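# Close an open mailer box with two robot arms

## Task

Shut the mailer box: fold both side flaps inward, then fold the front flap down and push it inside the front wall until its tabs lock. The box must rest flat on the table close to its original spot, with no other table object touching it, and it must stay closed on its own; a closure that holds only while the robot presses it does not count.

## Robot and tools

Robot: two arms, left_arm and right_arm, each with a parallel gripper. The fingers point along the gripper's own +z axis and spread along its y axis. end_effector_position is the point between the finger pads, under 1 cm behind the tips.

World frame: origin on the table top midway between the arms, +z up, +x outward over the table, left_arm on the +y side. The arm names say nothing about image left or right. Reported hand positions can be somewhat wrong, more so when an arm reaches far.

execute_actions takes "actions", a list with zero or one entry, plus an optional "pictures" boolean (pictures are included unless you pass false). An empty list only reports the state. An action entry has "rows" (1 to 15 rows) and optional "steps" (at most 15, default 15, each step 1/30 s); one row is used per step and the final row repeats to fill the count. A wait entry has only "steps" (up to 300), counted from the previous result, so your reply time uses some of them. If a call is rejected, nothing reaches the robot.

Each row has 14 numbers, each within [-1, 1]: left_arm dx, dy, dz, rx, ry, rz, opening, then the same seven for right_arm, always all 14 even if one arm idles. dx to rz are offsets, not poses: they are expressed in that gripper's own axes and counted from the gripper pose printed in the latest result showing it (before any such result in the scene, and for the second and later calls inside one reply, from where the gripper is when the action begins). Every row in an action counts from that same base, not from the row before. Scale: 1.0 equals 0.6 m of travel or 180 degrees of turn; rx, ry, rz form a single rotation vector. Opening is absolute, not an offset: +1 is fully open (0.087 m), -1 closed. All-zero offsets pull the arm back to its base pose; they are not a pause. To keep an arm still, give the offset back to its desired pose in a reply's first call and zeros in later calls, and always send the opening it should keep.

move takes "target", one 14-number row with exactly the layout and reference as above (offsets in the gripper frame from the last shown pose), and "speed" in m/s, 0.002 to 0.5, default 0.25; rotation is capped at twice that value in rad/s. Both grippers travel straight lines that finish together, lasting 0.5 to 10 s; anything longer is cut off at 10 s before arrival. Rotation takes the shorter direction. Paths ignore obstacles and the other arm. Grippers trail their path, may drift off it and may exceed the speed, particularly with a nearly straight arm. Opening is commanded when the move starts. The path begins once the robot is at rest, or after 3 s. The move finishes when paths are complete and everything is still, or 5 s later. Its result adds a "move:" line with the ending (done, off_target, moving, held, fault), limits that acted (paced: the pose sent was clipped; held: a check stopped some steps, after which the arm may jump ahead quickly), and each gripper's distance to its target. If only one arm is named, the other finished normally. No per-step readings are given.

wait takes "seconds" (0 to 10) and sends nothing new.

zoom_image takes "camera" (cam_head_left, cam_head_right, cam_high, cam_low, cam_left_wrist, cam_right_wrist) and "region" [x0, y0, x1, y1] in pixels from the top-left corner, no larger than 504 by 504, and returns an enlarged view of that camera's latest image. All six cameras give 504x504 images, listed in that order; wrist camera poses follow the arm joints.

finished_scene takes "scene" (integer 1 to 2), ends the current scene permanently and reports whether the goal was met. A reply containing no tool call ends everything.

Result lines: the state line gives each gripper's position (metres) and orientation quaternion (wxyz) in the world frame. "pose unreachable" means a clearance check altered or blocked the named arm's command; HELD flags steps where a row was not fully sent. A "Hand target" line shows where the controller is currently driving each gripper. grip_measured reports finger opening on the same scale as the command; the final Joint positions value is the opening in metres. Each gripper's reading may be off by about 1 mm, constant within a scene. FAULT lines mark arm stops. MOTOR HOT appears at 75 °C; at 90 °C the arm is halted 10 s (OVER-TEMPERATURE FAULT), that threshold then suspended 5 minutes; at 100 °C the arm drops and releases until it cools. Holding loads heats motors, even while you think.

Motion limits: each step's command is clipped to within 70 mm and 16 degrees of the measured pose; inverse kinematics favours position over orientation, and elbows never fully straighten. After an action ends, an arm continues only to its last clipped pose (at most 70 mm more), so read the result and command the remainder. Joint friction can leave up to about 31 mm of error, and very small commands may not move the arm. Joint ranges (rad): waist -2.618 to 3.054, shoulder 0.000 to 3.142, elbow 0.000 to 3.142, wrist pitch -1.571 to 1.571, wrist yaw -1.571 to 1.571, wrist roll -2.094 to 2.094.

Gripping: command an opening smaller than grip_measured; about 0.02 under holds firmly, less holds gently. Pads push up to roughly 20 N; quick closes squeeze harder. Held parts may occasionally be jerked briefly.

The simulation keeps running while you write, so long replies let time pass. Avoid: knocking anything off the table, collisions or pressing between the arms, dropping or slipping grasps, slamming, and fast or deep pushes into the box, since contact force rises with speed and with how far the target lies beyond the contact point.

Each tool is called after ">>>" as name([rows], argument=value, ...), one row to a line, values as JSON.

## Session

>>> execute_actions(actions=[])

Scene clock: 0.00 s of 5140.00 s.
left_arm: end_effector_position=(+0.2631, +0.6275, +0.3126) grip_measured=+0.979 end_effector_quat_wxyz=(-0.367, +0.806, -0.463, +0.043) | right_arm: end_effector_position=(+0.2501, -0.0411, +0.3585) grip_measured=+1.000 end_effector_quat_wxyz=(+0.329, -0.318, +0.617, +0.640)
Joint positions: left_arm=[ 1.152  1.618  1.91  -1.106  0.034 -1.129  0.087] | right_arm=[ 0.529  1.403  1.188  0.293 -1.087  0.69   0.087]
Joint velocities: left_arm=[ 0.017 -0.012 -0.022 -0.066 -0.066  0.022  0.001] | right_arm=[ 0.002 -0.007  0.002 -0.022 -0.081  0.022  0.   ]
Motor temperatures (°C, as the motors report them): left_arm=[22 23 23 23 21 22] | right_arm=[21 21 23 23 22 22]
Hand target (left_arm): +0.263, +0.628, +0.313; -0.367, +0.806, -0.463, +0.043
Hand target (right_arm): +0.250, -0.041, +0.358; +0.329, -0.318, +0.617, +0.640

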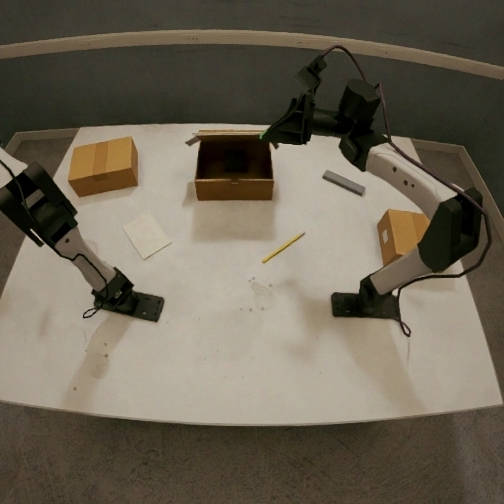

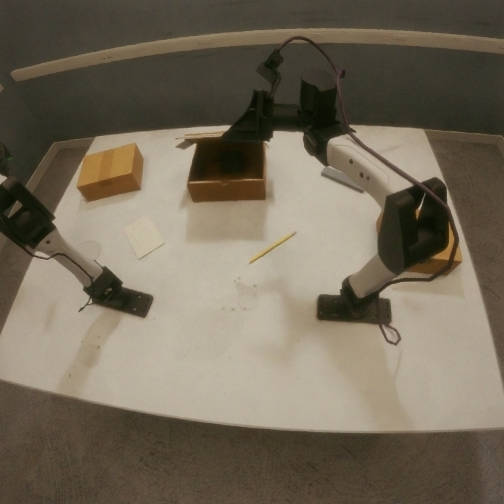

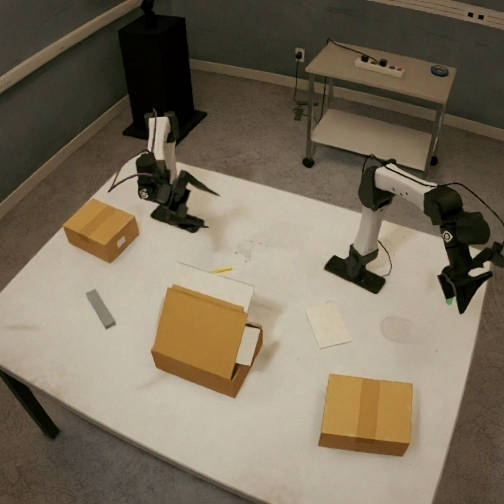

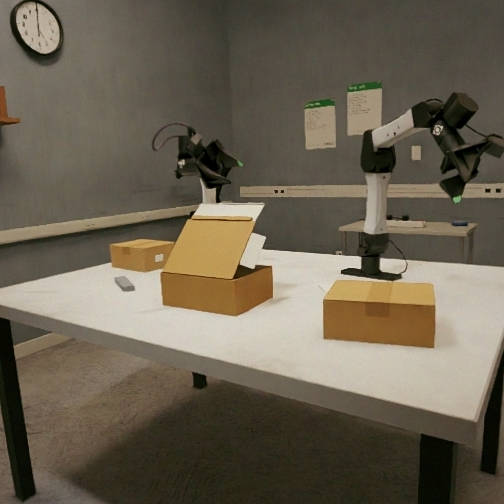

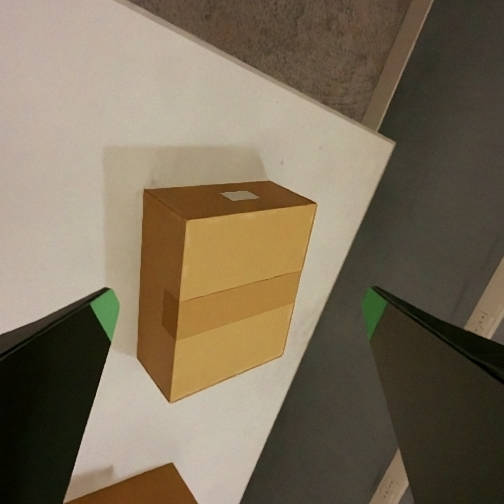

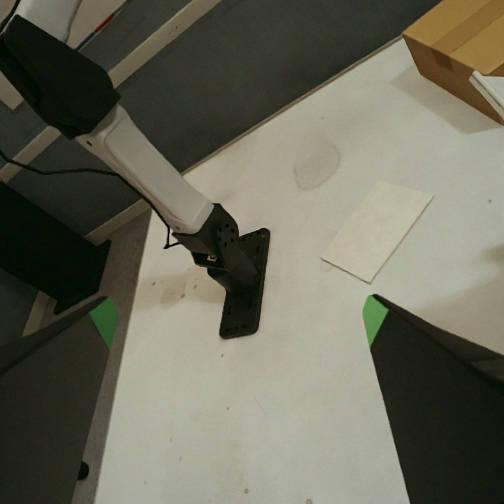

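>>> zoom_image(camera="cam_high", region=[120, 240, 300, 420])

>>> zoom_image(camera="cam_head_left", region=[160, 100, 310, 250])

>>> zoom_image(camera="cam_low", region=[130, 180, 300, 350])

Region (120, 240, 300, 420) of cam_high's 504x504 image, scaled by 2.800, with more detail than that image has.

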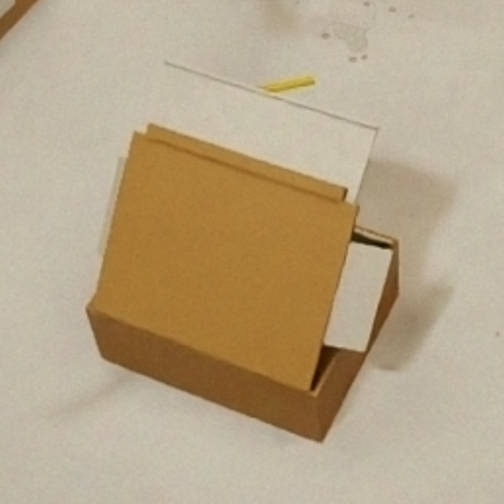

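Region (160, 100, 310, 250) of cam_head_left's 504x504 image, scaled by 3.360, with more detail than that image has.

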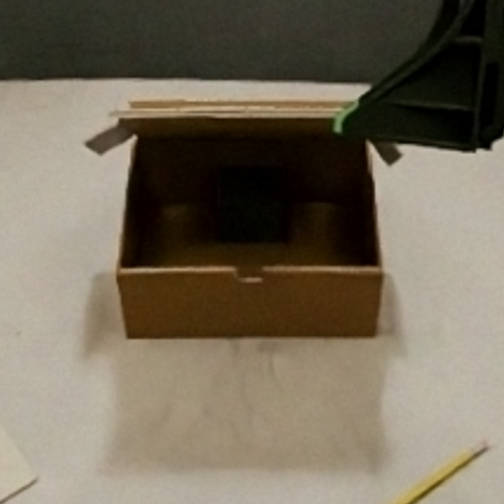

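Region (130, 180, 300, 350) of cam_low's 504x504 image, scaled by 2.965, with more detail than that image has.

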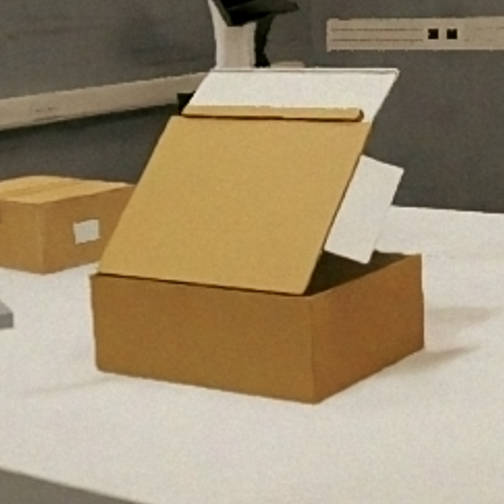

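>>> move(target=[0.785,-0.002,-0.169,0.1086,0.511,0.477,0.15, -0.24,-0.32,-0.267,0.241,0.124,0.285,0.15])

Scene clock: 34.77 s of 5140.00 s.
left_arm: end_effector_position=(+0.4889, +0.2123, +0.2710) grip_measured=+0.150 end_effector_quat_wxyz=(+0.182, -0.081, +0.870, -0.451) | right_arm: end_effector_position=(+0.4823, -0.1980, +0.3571) grip_measured=+0.150 end_effector_quat_wxyz=(+0.181, +0.109, +0.819, +0.533)
Joint positions: left_arm=[ 0.266  2.446  2.866 -1.453  0.911 -0.356  0.05 ] | right_arm=[ 0.041  2.32   2.827 -1.235 -0.988  0.735  0.05 ]
Joint velocities: left_arm=[ 0.012 -0.017 -0.002  0.022  0.022  0.081 -0.   ] | right_arm=[ 0.012 -0.017 -0.022 -0.051 -0.007  0.037 -0.   ]
Motor temperatures (°C, as the motors report them): left_arm=[22 28 27 27 21 22] | right_arm=[21 24 26 26 22 22]
Hand target (left_arm): +0.494, +0.211, +0.267; +0.182, -0.080, +0.868, -0.454
Hand target (right_arm): +0.489, -0.201, +0.359; +0.193, +0.110, +0.816, +0.534
Off the commanded pose (left_arm): 0.013 m, 25 deg; orientation clipped at the last step of the last action.
Off the commanded pose (right_arm): 0.009 m, 32 deg; orientation clipped at the last step of the last action.
elbow stopped short (right arm): the move would have taken joint 3 (elbow) straighter than the controller allows; a more bent joint 3 avoids this.
elbow stopped short (left arm): the move would have taken joint 3 (elbow) straighter than the controller allows; a more bent joint 3 avoids this.
After step 90, 26.73 s passed at rest.
move: off_target (left_arm, right_arm); limits=paced
camera_calibration (this result's frames):
cam_left_wrist: T_world_to_cam=[[-0.0311228, -0.578765, 0.8149, -0.083262], [-0.882715, 0.398373, 0.249223, 0.295964], [-0.468876, -0.711568, -0.523283, 0.662968], [0, 0, 0, 1]] pos_world=[0.569511, 0.305654, 0.341009]
cam_right_wrist: T_world_to_cam=[[0.0109394, -0.427085, -0.904146, 0.228502], [-0.904973, -0.388833, 0.172721, 0.320037], [-0.425328, 0.816338, -0.390754, 0.646339], [0, 0, 0, 1]] pos_world=[0.562032, -0.3056, 0.403881]

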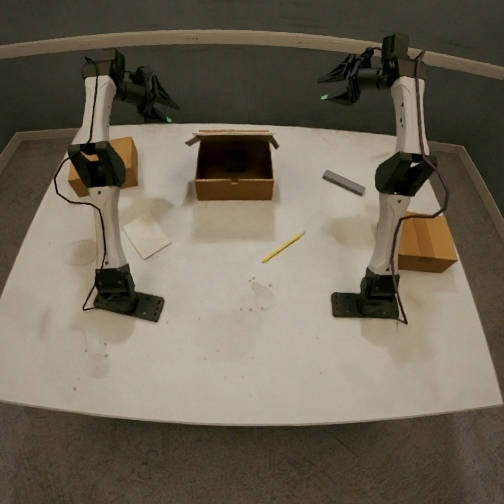

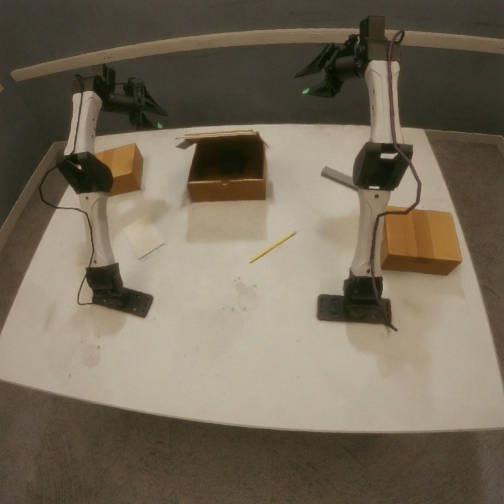

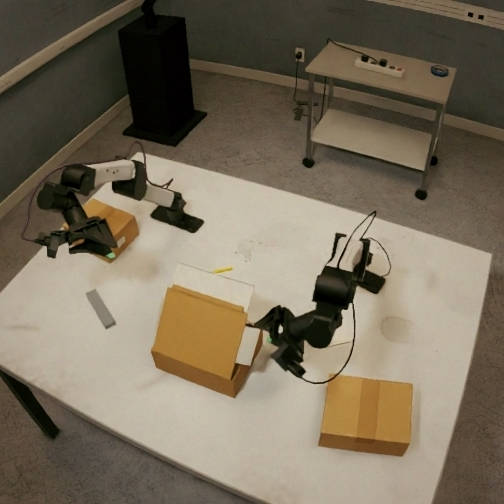

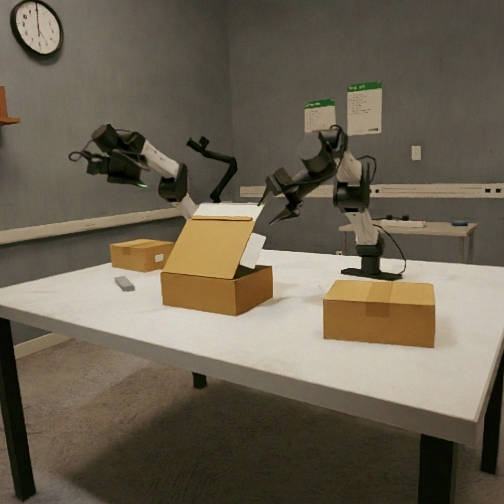

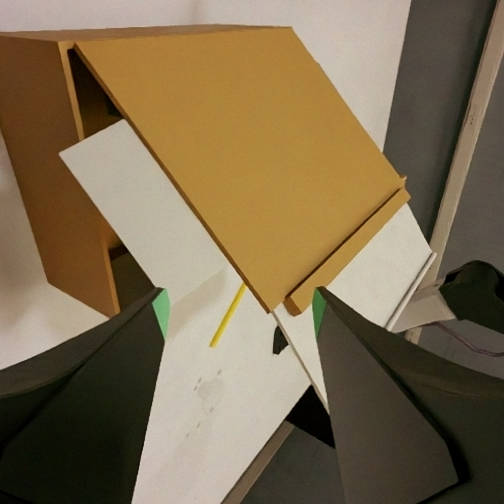

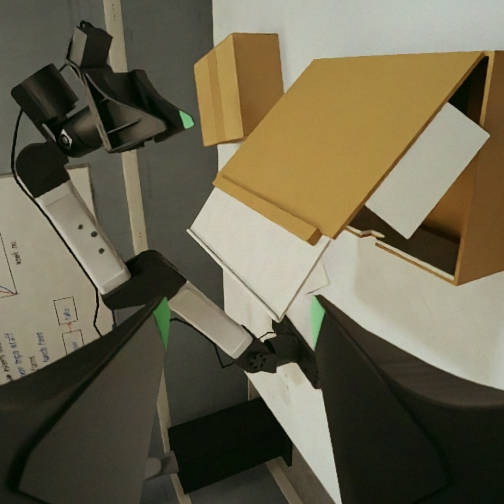

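>>> move(target=[0,0,0,0,0,0,0.15, 0.032,-0.113,0.097,0.06,0,0,0.15], speed=0.15)

>>> move(target=[0.048,0.05,0.157,0,0,0,0.15, 0.048,-0.05,0.157,0,0,0,0.15], speed=0.06)

Scene clock: 43.37 s of 5140.00 s.
left_arm: end_effector_position=(+0.4890, +0.2120, +0.2714) grip_measured=+0.150 end_effector_quat_wxyz=(+0.182, -0.080, +0.869, -0.452) | right_arm: end_effector_position=(+0.4895, -0.1713, +0.2628) grip_measured=+0.150 end_effector_quat_wxyz=(+0.157, +0.127, +0.869, +0.451)
Joint positions: left_arm=[ 0.266  2.446  2.866 -1.451  0.914 -0.356  0.05 ] | right_arm=[ 0.136  2.182  2.315 -1.007 -0.784  0.68   0.05 ]
Joint velocities: left_arm=[ 0.022 -0.007  0.022  0.022  0.066  0.11  -0.   ] | right_arm=[-0.012 -0.017 -0.002 -0.051  0.007  0.022  0.001]
Motor temperatures (°C, as the motors report them): left_arm=[22 31 28 27 21 22] | right_arm=[21 26 27 27 22 22]
Hand target (left_arm): +0.489, +0.212, +0.271; +0.182, -0.081, +0.870, -0.451
Hand target (right_arm): +0.489, -0.170, +0.270; +0.169, +0.126, +0.866, +0.453
Off the commanded pose (left_arm): 0.001 m, 0 deg.
Off the commanded pose (right_arm): 0.008 m, 2 deg.
After step 90, 4.10 s passed at rest.
move: done
camera_calibration (this result's frames):
cam_left_wrist: T_world_to_cam=[[-0.0337834, -0.576739, 0.816229, -0.08331], [-0.882625, 0.400354, 0.246354, 0.29637], [-0.468863, -0.712102, -0.52257, 0.662989], [0, 0, 0, 1]] pos_world=[0.56962, 0.305415, 0.341446]
cam_right_wrist: T_world_to_cam=[[-0.0818245, -0.577267, -0.812446, 0.150127], [-0.889765, -0.324957, 0.320503, 0.317919], [-0.449025, 0.74911, -0.487042, 0.616226], [0, 0, 0, 1]] pos_world=[0.571858, -0.271648, 0.320204]

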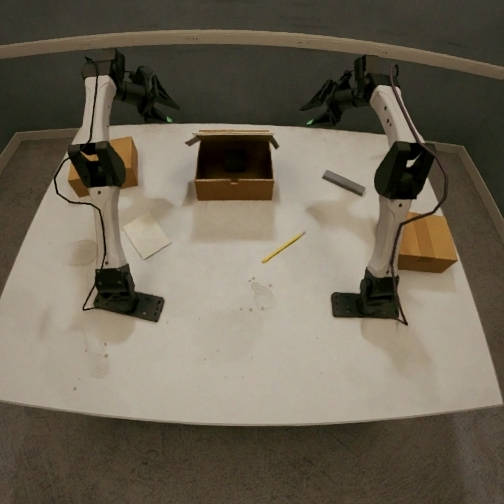

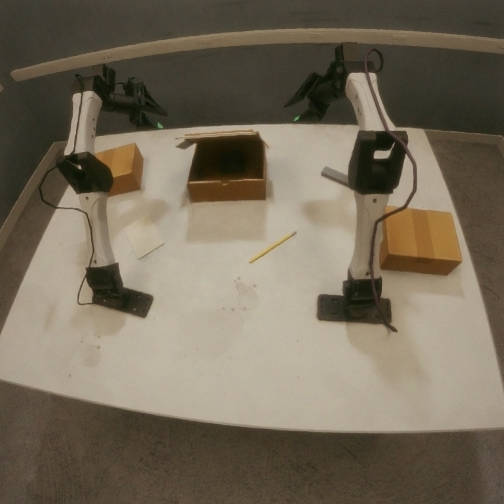

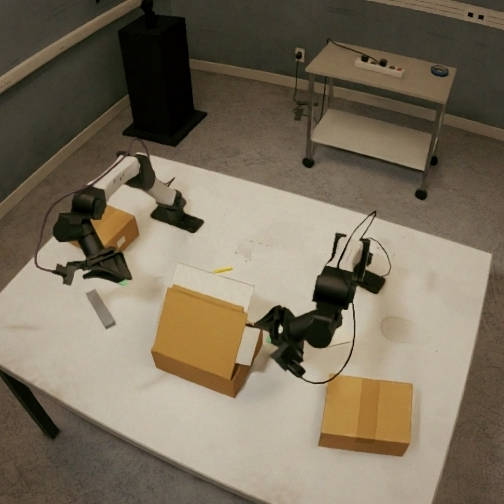

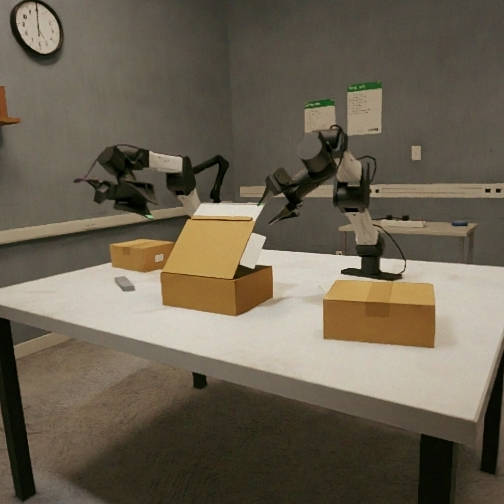

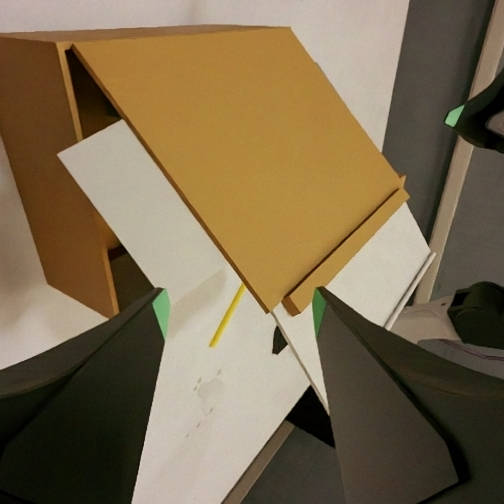

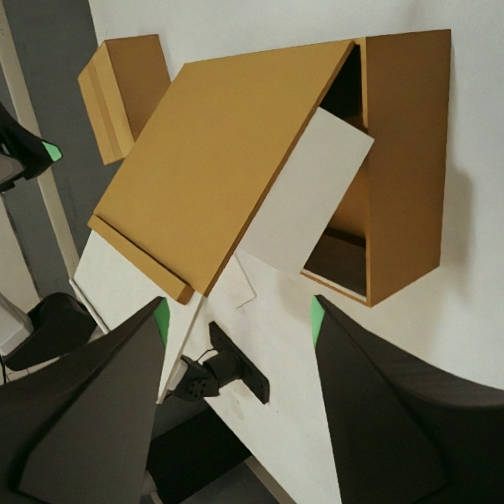

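Scene clock: 45.60 s of 5140.00 s.
left_arm: end_effector_position=(+0.5030, +0.1527, +0.1962) grip_measured=+0.150 end_effector_quat_wxyz=(+0.186, -0.077, +0.867, -0.456) | right_arm: end_effector_position=(+0.4983, -0.1106, +0.1770) grip_measured=+0.150 end_effector_quat_wxyz=(+0.149, +0.128, +0.872, +0.448)
Joint positions: left_arm=[ 0.139  2.195  2.062 -0.761  0.849 -0.522  0.05 ] | right_arm=[ 0.262  2.182  1.959 -0.588 -0.701  0.798  0.05 ]
Joint velocities: left_arm=[-0.002 -0.012 -0.002 -0.022 -0.11   0.081 -0.001] | right_arm=[-0.017 -0.002 -0.012  0.022  0.007  0.037 -0.   ]
Motor temperatures (°C, as the motors report them): left_arm=[22 32 28 27 21 22] | right_arm=[21 27 27 27 22 22]
Hand target (left_arm): +0.500, +0.150, +0.192; +0.181, -0.080, +0.869, -0.454
Hand target (right_arm): +0.498, -0.108, +0.182; +0.157, +0.127, +0.870, +0.450
Off the commanded pose (left_arm): 0.007 m, 1 deg.
Off the commanded pose (right_arm): 0.006 m, 1 deg.
move: done
camera_calibration (this result's frames):
cam_left_wrist: T_world_to_cam=[[-0.0443596, -0.57138, 0.819486, -0.0517714], [-0.883971, 0.404617, 0.234266, 0.353344], [-0.465432, -0.71401, -0.523032, 0.586687], [0, 0, 0, 1]] pos_world=[0.583112, 0.24635, 0.266506]
cam_right_wrist: T_world_to_cam=[[-0.0919844, -0.583059, -0.807206, 0.119648], [-0.882189, -0.328251, 0.337631, 0.365847], [-0.461825, 0.743164, -0.484174, 0.538062], [0, 0, 0, 1]] pos_world=[0.582242, -0.210017, 0.233575]

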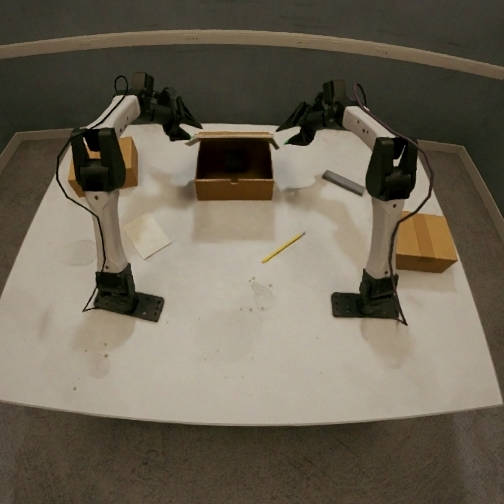

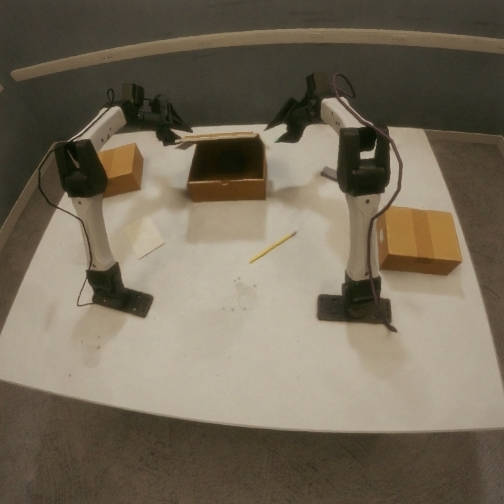

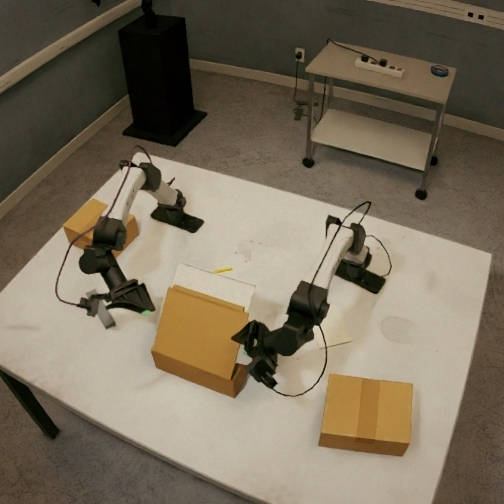

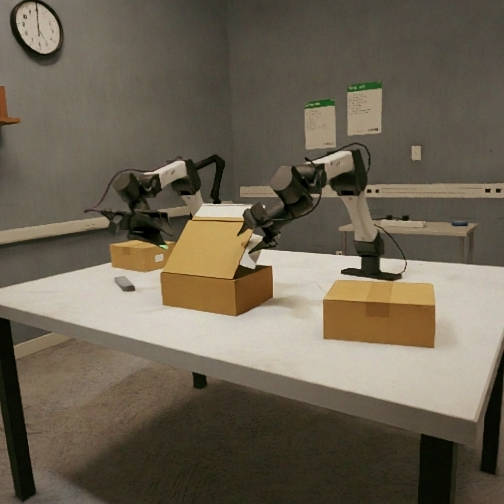

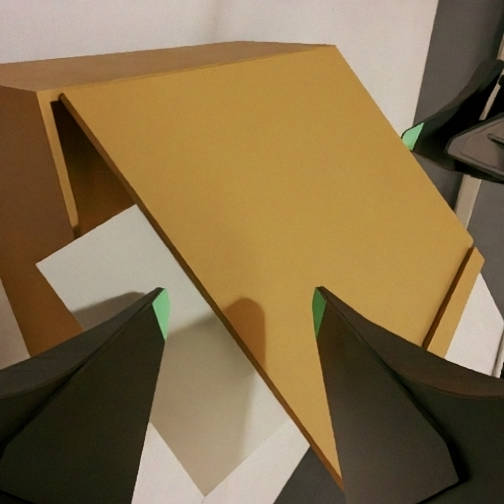

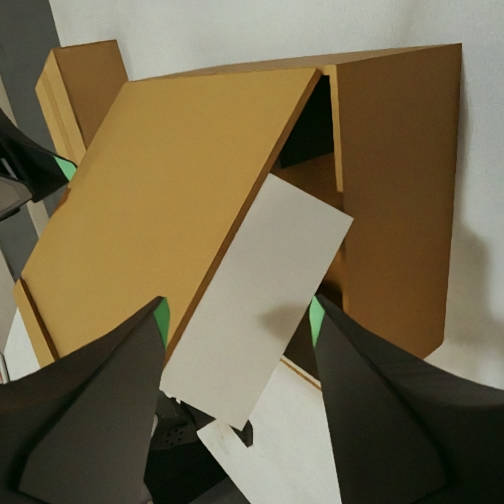

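>>> move(target=[0,0,0,0,0,0,0.15, 0.015,0.0425,0.028,0,0,0,0.15], speed=0.05)

>>> move(target=[0.015,0.01,0.05,0,0,0,0.15, 0.015,-0.01,0.05,0,0,0,0.15], speed=0.04)

Scene clock: 49.13 s of 5140.00 s.
left_arm: end_effector_position=(+0.5034, +0.1527, +0.1964) grip_measured=+0.150 end_effector_quat_wxyz=(+0.187, -0.077, +0.867, -0.456) | right_arm: end_effector_position=(+0.4968, -0.0834, +0.1854) grip_measured=+0.150 end_effector_quat_wxyz=(+0.150, +0.125, +0.872, +0.448)
Joint positions: left_arm=[ 0.139  2.195  2.062 -0.758  0.848 -0.523  0.05 ] | right_arm=[ 0.318  2.201  2.016 -0.593 -0.665  0.843  0.05 ]
Joint velocities: left_arm=[ 0.002 -0.022  0.002 -0.007 -0.022  0.051  0.001] | right_arm=[-0.002 -0.007 -0.012 -0.037  0.007  0.022 -0.   ]
Motor temperatures (°C, as the motors report them): left_arm=[22 34 28 27 21 22] | right_arm=[21 28 27 27 22 22]
Hand target (left_arm): +0.503, +0.153, +0.196; +0.186, -0.077, +0.867, -0.456
Hand target (right_arm): +0.499, -0.081, +0.187; +0.149, +0.128, +0.872, +0.448
Off the commanded pose (left_arm): 0.000 m, 0 deg.
Off the commanded pose (right_arm): 0.004 m, 0 deg.
move: done
camera_calibration (this result's frames):
cam_left_wrist: T_world_to_cam=[[-0.045404, -0.571352, 0.819448, -0.0513586], [-0.884627, 0.404074, 0.232721, 0.354368], [-0.464083, -0.71434, -0.52378, 0.586485], [0, 0, 0, 1]] pos_world=[0.58333, 0.246415, 0.266806]
cam_right_wrist: T_world_to_cam=[[-0.0851178, -0.583781, -0.807437, 0.138753], [-0.881954, -0.332903, 0.333664, 0.370828], [-0.463585, 0.740523, -0.486532, 0.522309], [0, 0, 0, 1]] pos_world=[0.580998, -0.182331, 0.242423]

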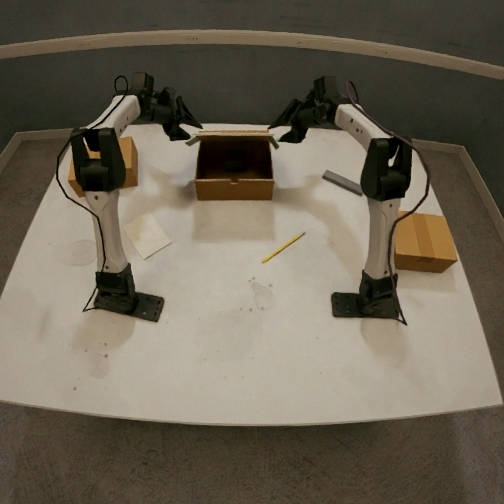

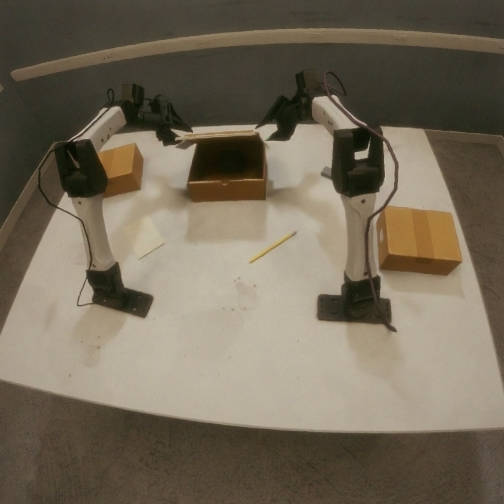

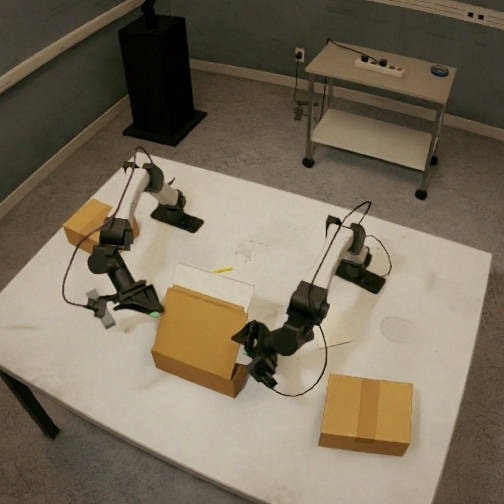

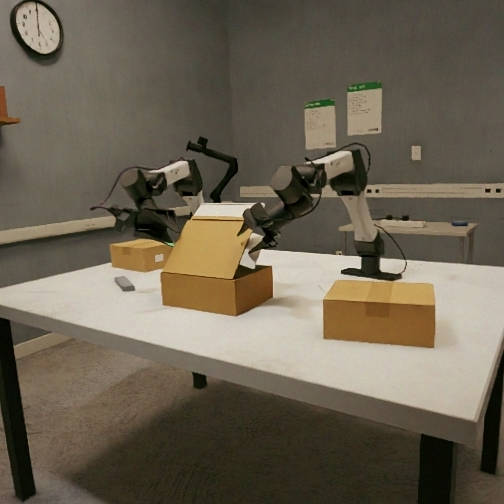

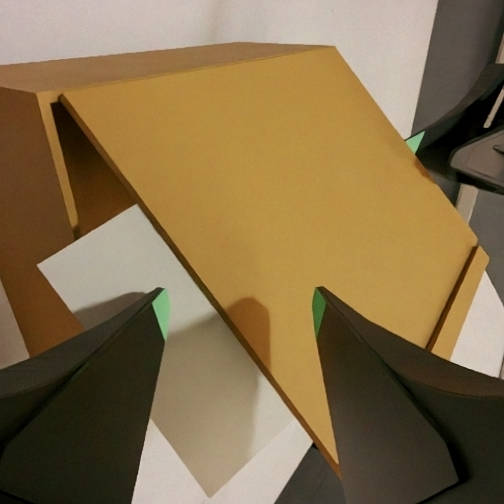

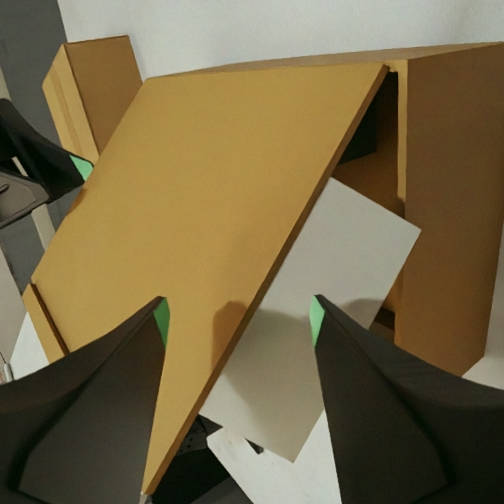

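Scene clock: 50.23 s of 5140.00 s.
left_arm: end_effector_position=(+0.5078, +0.1404, +0.1822) grip_measured=+0.150 end_effector_quat_wxyz=(+0.190, -0.081, +0.866, -0.455) | right_arm: end_effector_position=(+0.4988, -0.0690, +0.1744) grip_measured=+0.150 end_effector_quat_wxyz=(+0.153, +0.123, +0.872, +0.449)
Joint positions: left_arm=[ 0.113  2.195  1.998 -0.66   0.825 -0.565  0.05 ] | right_arm=[ 0.346  2.218  1.994 -0.534 -0.643  0.867  0.05 ]
Joint velocities: left_arm=[-0.017  0.002 -0.017  0.066  0.051 -0.037 -0.   ] | right_arm=[ 0.002 -0.007 -0.007  0.051  0.037 -0.066  0.001]
Motor temperatures (°C, as the motors report them): left_arm=[22 34 28 27 21 22] | right_arm=[21 28 27 27 22 22]
Hand target (left_arm): +0.507, +0.131, +0.174; +0.186, -0.077, +0.867, -0.456
Hand target (right_arm): +0.499, -0.062, +0.163; +0.150, +0.125, +0.873, +0.448
Off the commanded pose (left_arm): 0.013 m, 1 deg.
Off the commanded pose (right_arm): 0.014 m, 0 deg.
move: off_target (left_arm, right_arm)
camera_calibration (this result's frames):
cam_left_wrist: T_world_to_cam=[[-0.0421867, -0.571522, 0.819502, -0.0481264], [-0.889424, 0.39513, 0.229778, 0.370803], [-0.455133, -0.719191, -0.524994, 0.568669], [0, 0, 0, 1]] pos_world=[0.586591, 0.234961, 0.252785]
cam_right_wrist: T_world_to_cam=[[-0.0794811, -0.583491, -0.808221, 0.13573], [-0.884617, -0.332449, 0.327004, 0.383504], [-0.459496, 0.740956, -0.489742, 0.505767], [0, 0, 0, 1]] pos_world=[0.58244, -0.168058, 0.231988]

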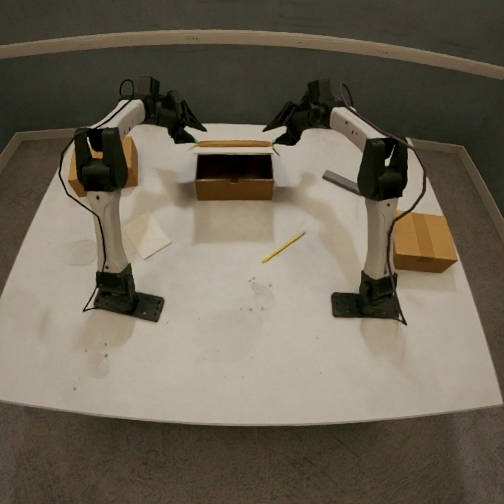

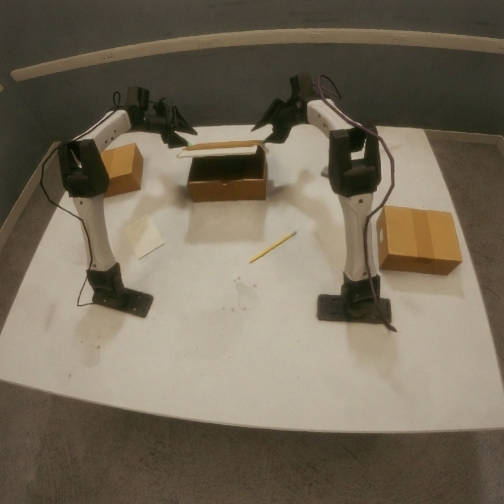

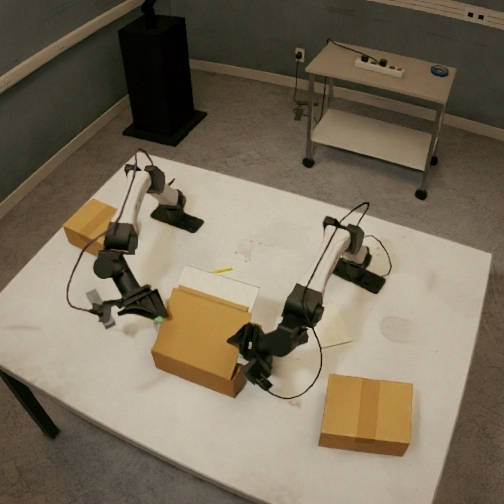

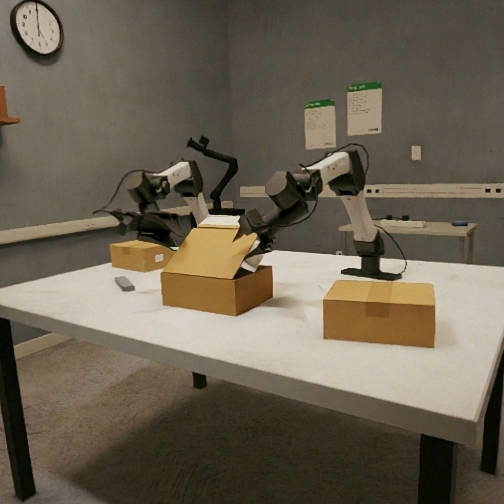

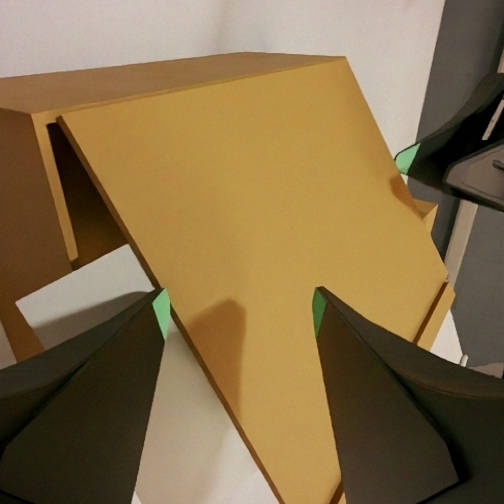

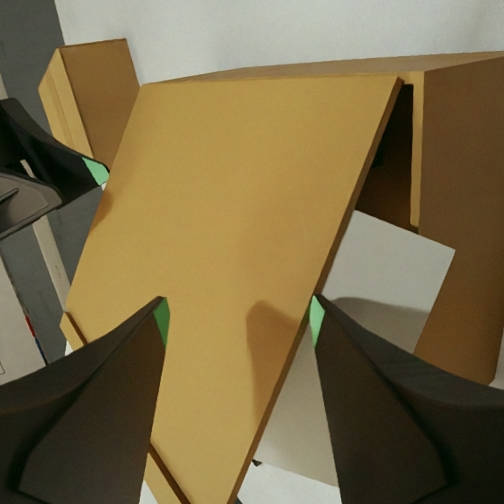

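>>> move(target=[0,0,-0.15,0,0,0,0.15, 0,0,-0.15,0,0,0,0.15], speed=0.1)

Scene clock: 55.43 s of 5140.00 s.
left_arm: end_effector_position=(+0.4739, +0.2063, +0.2260) grip_measured=+0.150 end_effector_quat_wxyz=(+0.196, -0.079, +0.866, -0.453) | right_arm: end_effector_position=(+0.4713, -0.1328, +0.2201) grip_measured=+0.150 end_effector_quat_wxyz=(+0.157, +0.126, +0.871, +0.449)
Joint positions: left_arm=[ 0.257  2.092  2.035 -0.926  0.908 -0.385  0.05 ] | right_arm=[ 0.228  2.044  1.918 -0.69  -0.72   0.766  0.05 ]
Joint velocities: left_arm=[-0.007 -0.012  0.007 -0.095 -0.007  0.037 -0.001] | right_arm=[-0.002  0.007 -0.002 -0.007 -0.066 -0.066 -0.001]
Motor temperatures (°C, as the motors report them): left_arm=[22 36 28 27 21 22] | right_arm=[21 30 27 27 22 22]
Hand target (left_arm): +0.471, +0.208, +0.229; +0.192, -0.081, +0.866, -0.454
Hand target (right_arm): +0.464, -0.135, +0.224; +0.153, +0.124, +0.871, +0.450
Off the commanded pose (left_arm): 0.004 m, 1 deg.
Off the commanded pose (right_arm): 0.008 m, 1 deg.
After step 90, 0.70 s passed at rest.
move: done
camera_calibration (this result's frames):
cam_left_wrist: T_world_to_cam=[[-0.0500101, -0.575619, 0.816187, -0.0424812], [-0.892625, 0.392344, 0.222008, 0.308394], [-0.448018, -0.717446, -0.533433, 0.621783], [0, 0, 0, 1]] pos_world=[0.551726, 0.300647, 0.297886]
cam_right_wrist: T_world_to_cam=[[-0.0811227, -0.582773, -0.808576, 0.134208], [-0.888631, -0.325113, 0.323476, 0.326728], [-0.451392, 0.744767, -0.491495, 0.559891], [0, 0, 0, 1]] pos_world=[0.553958, -0.232552, 0.278012]

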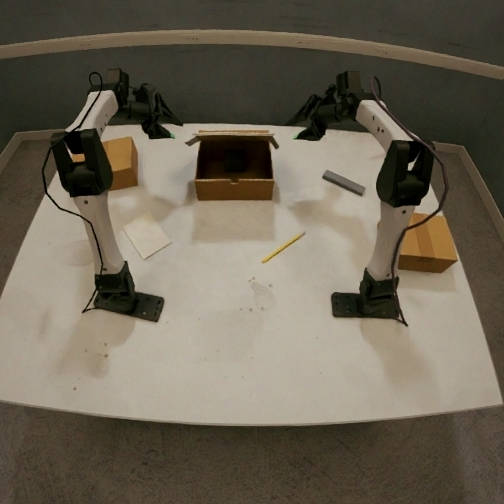

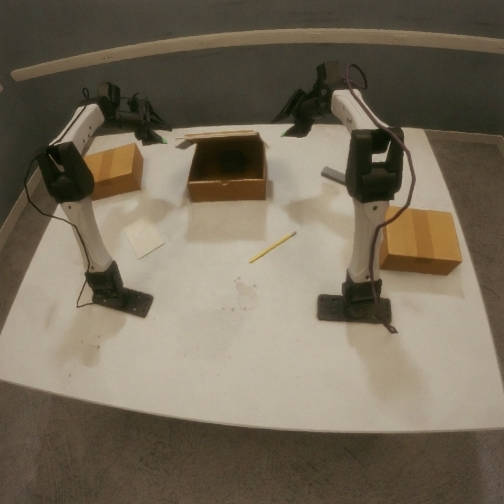

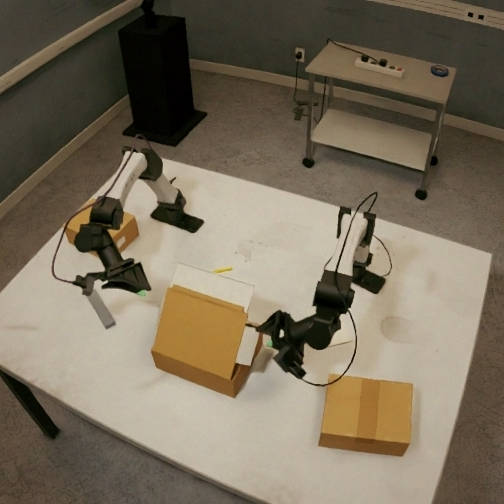

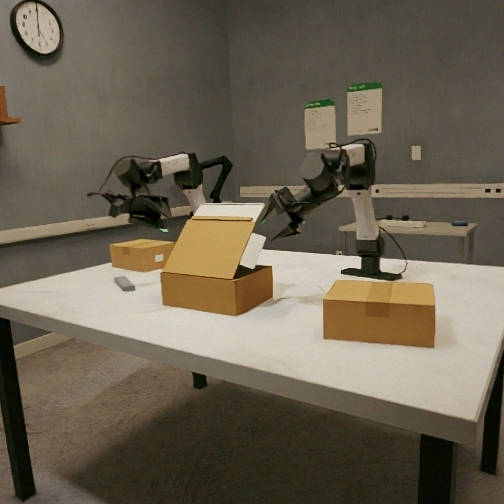

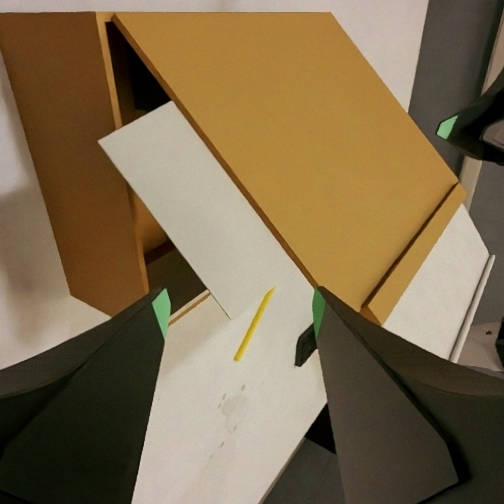

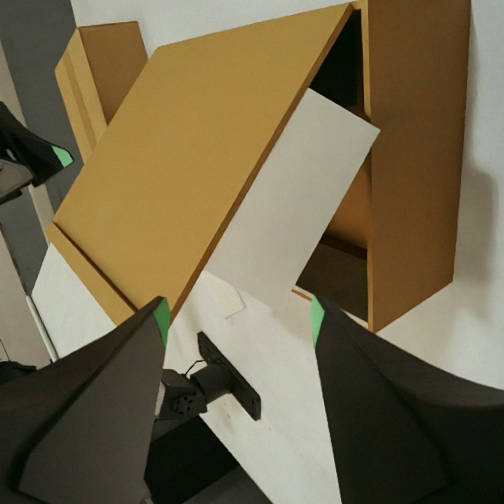

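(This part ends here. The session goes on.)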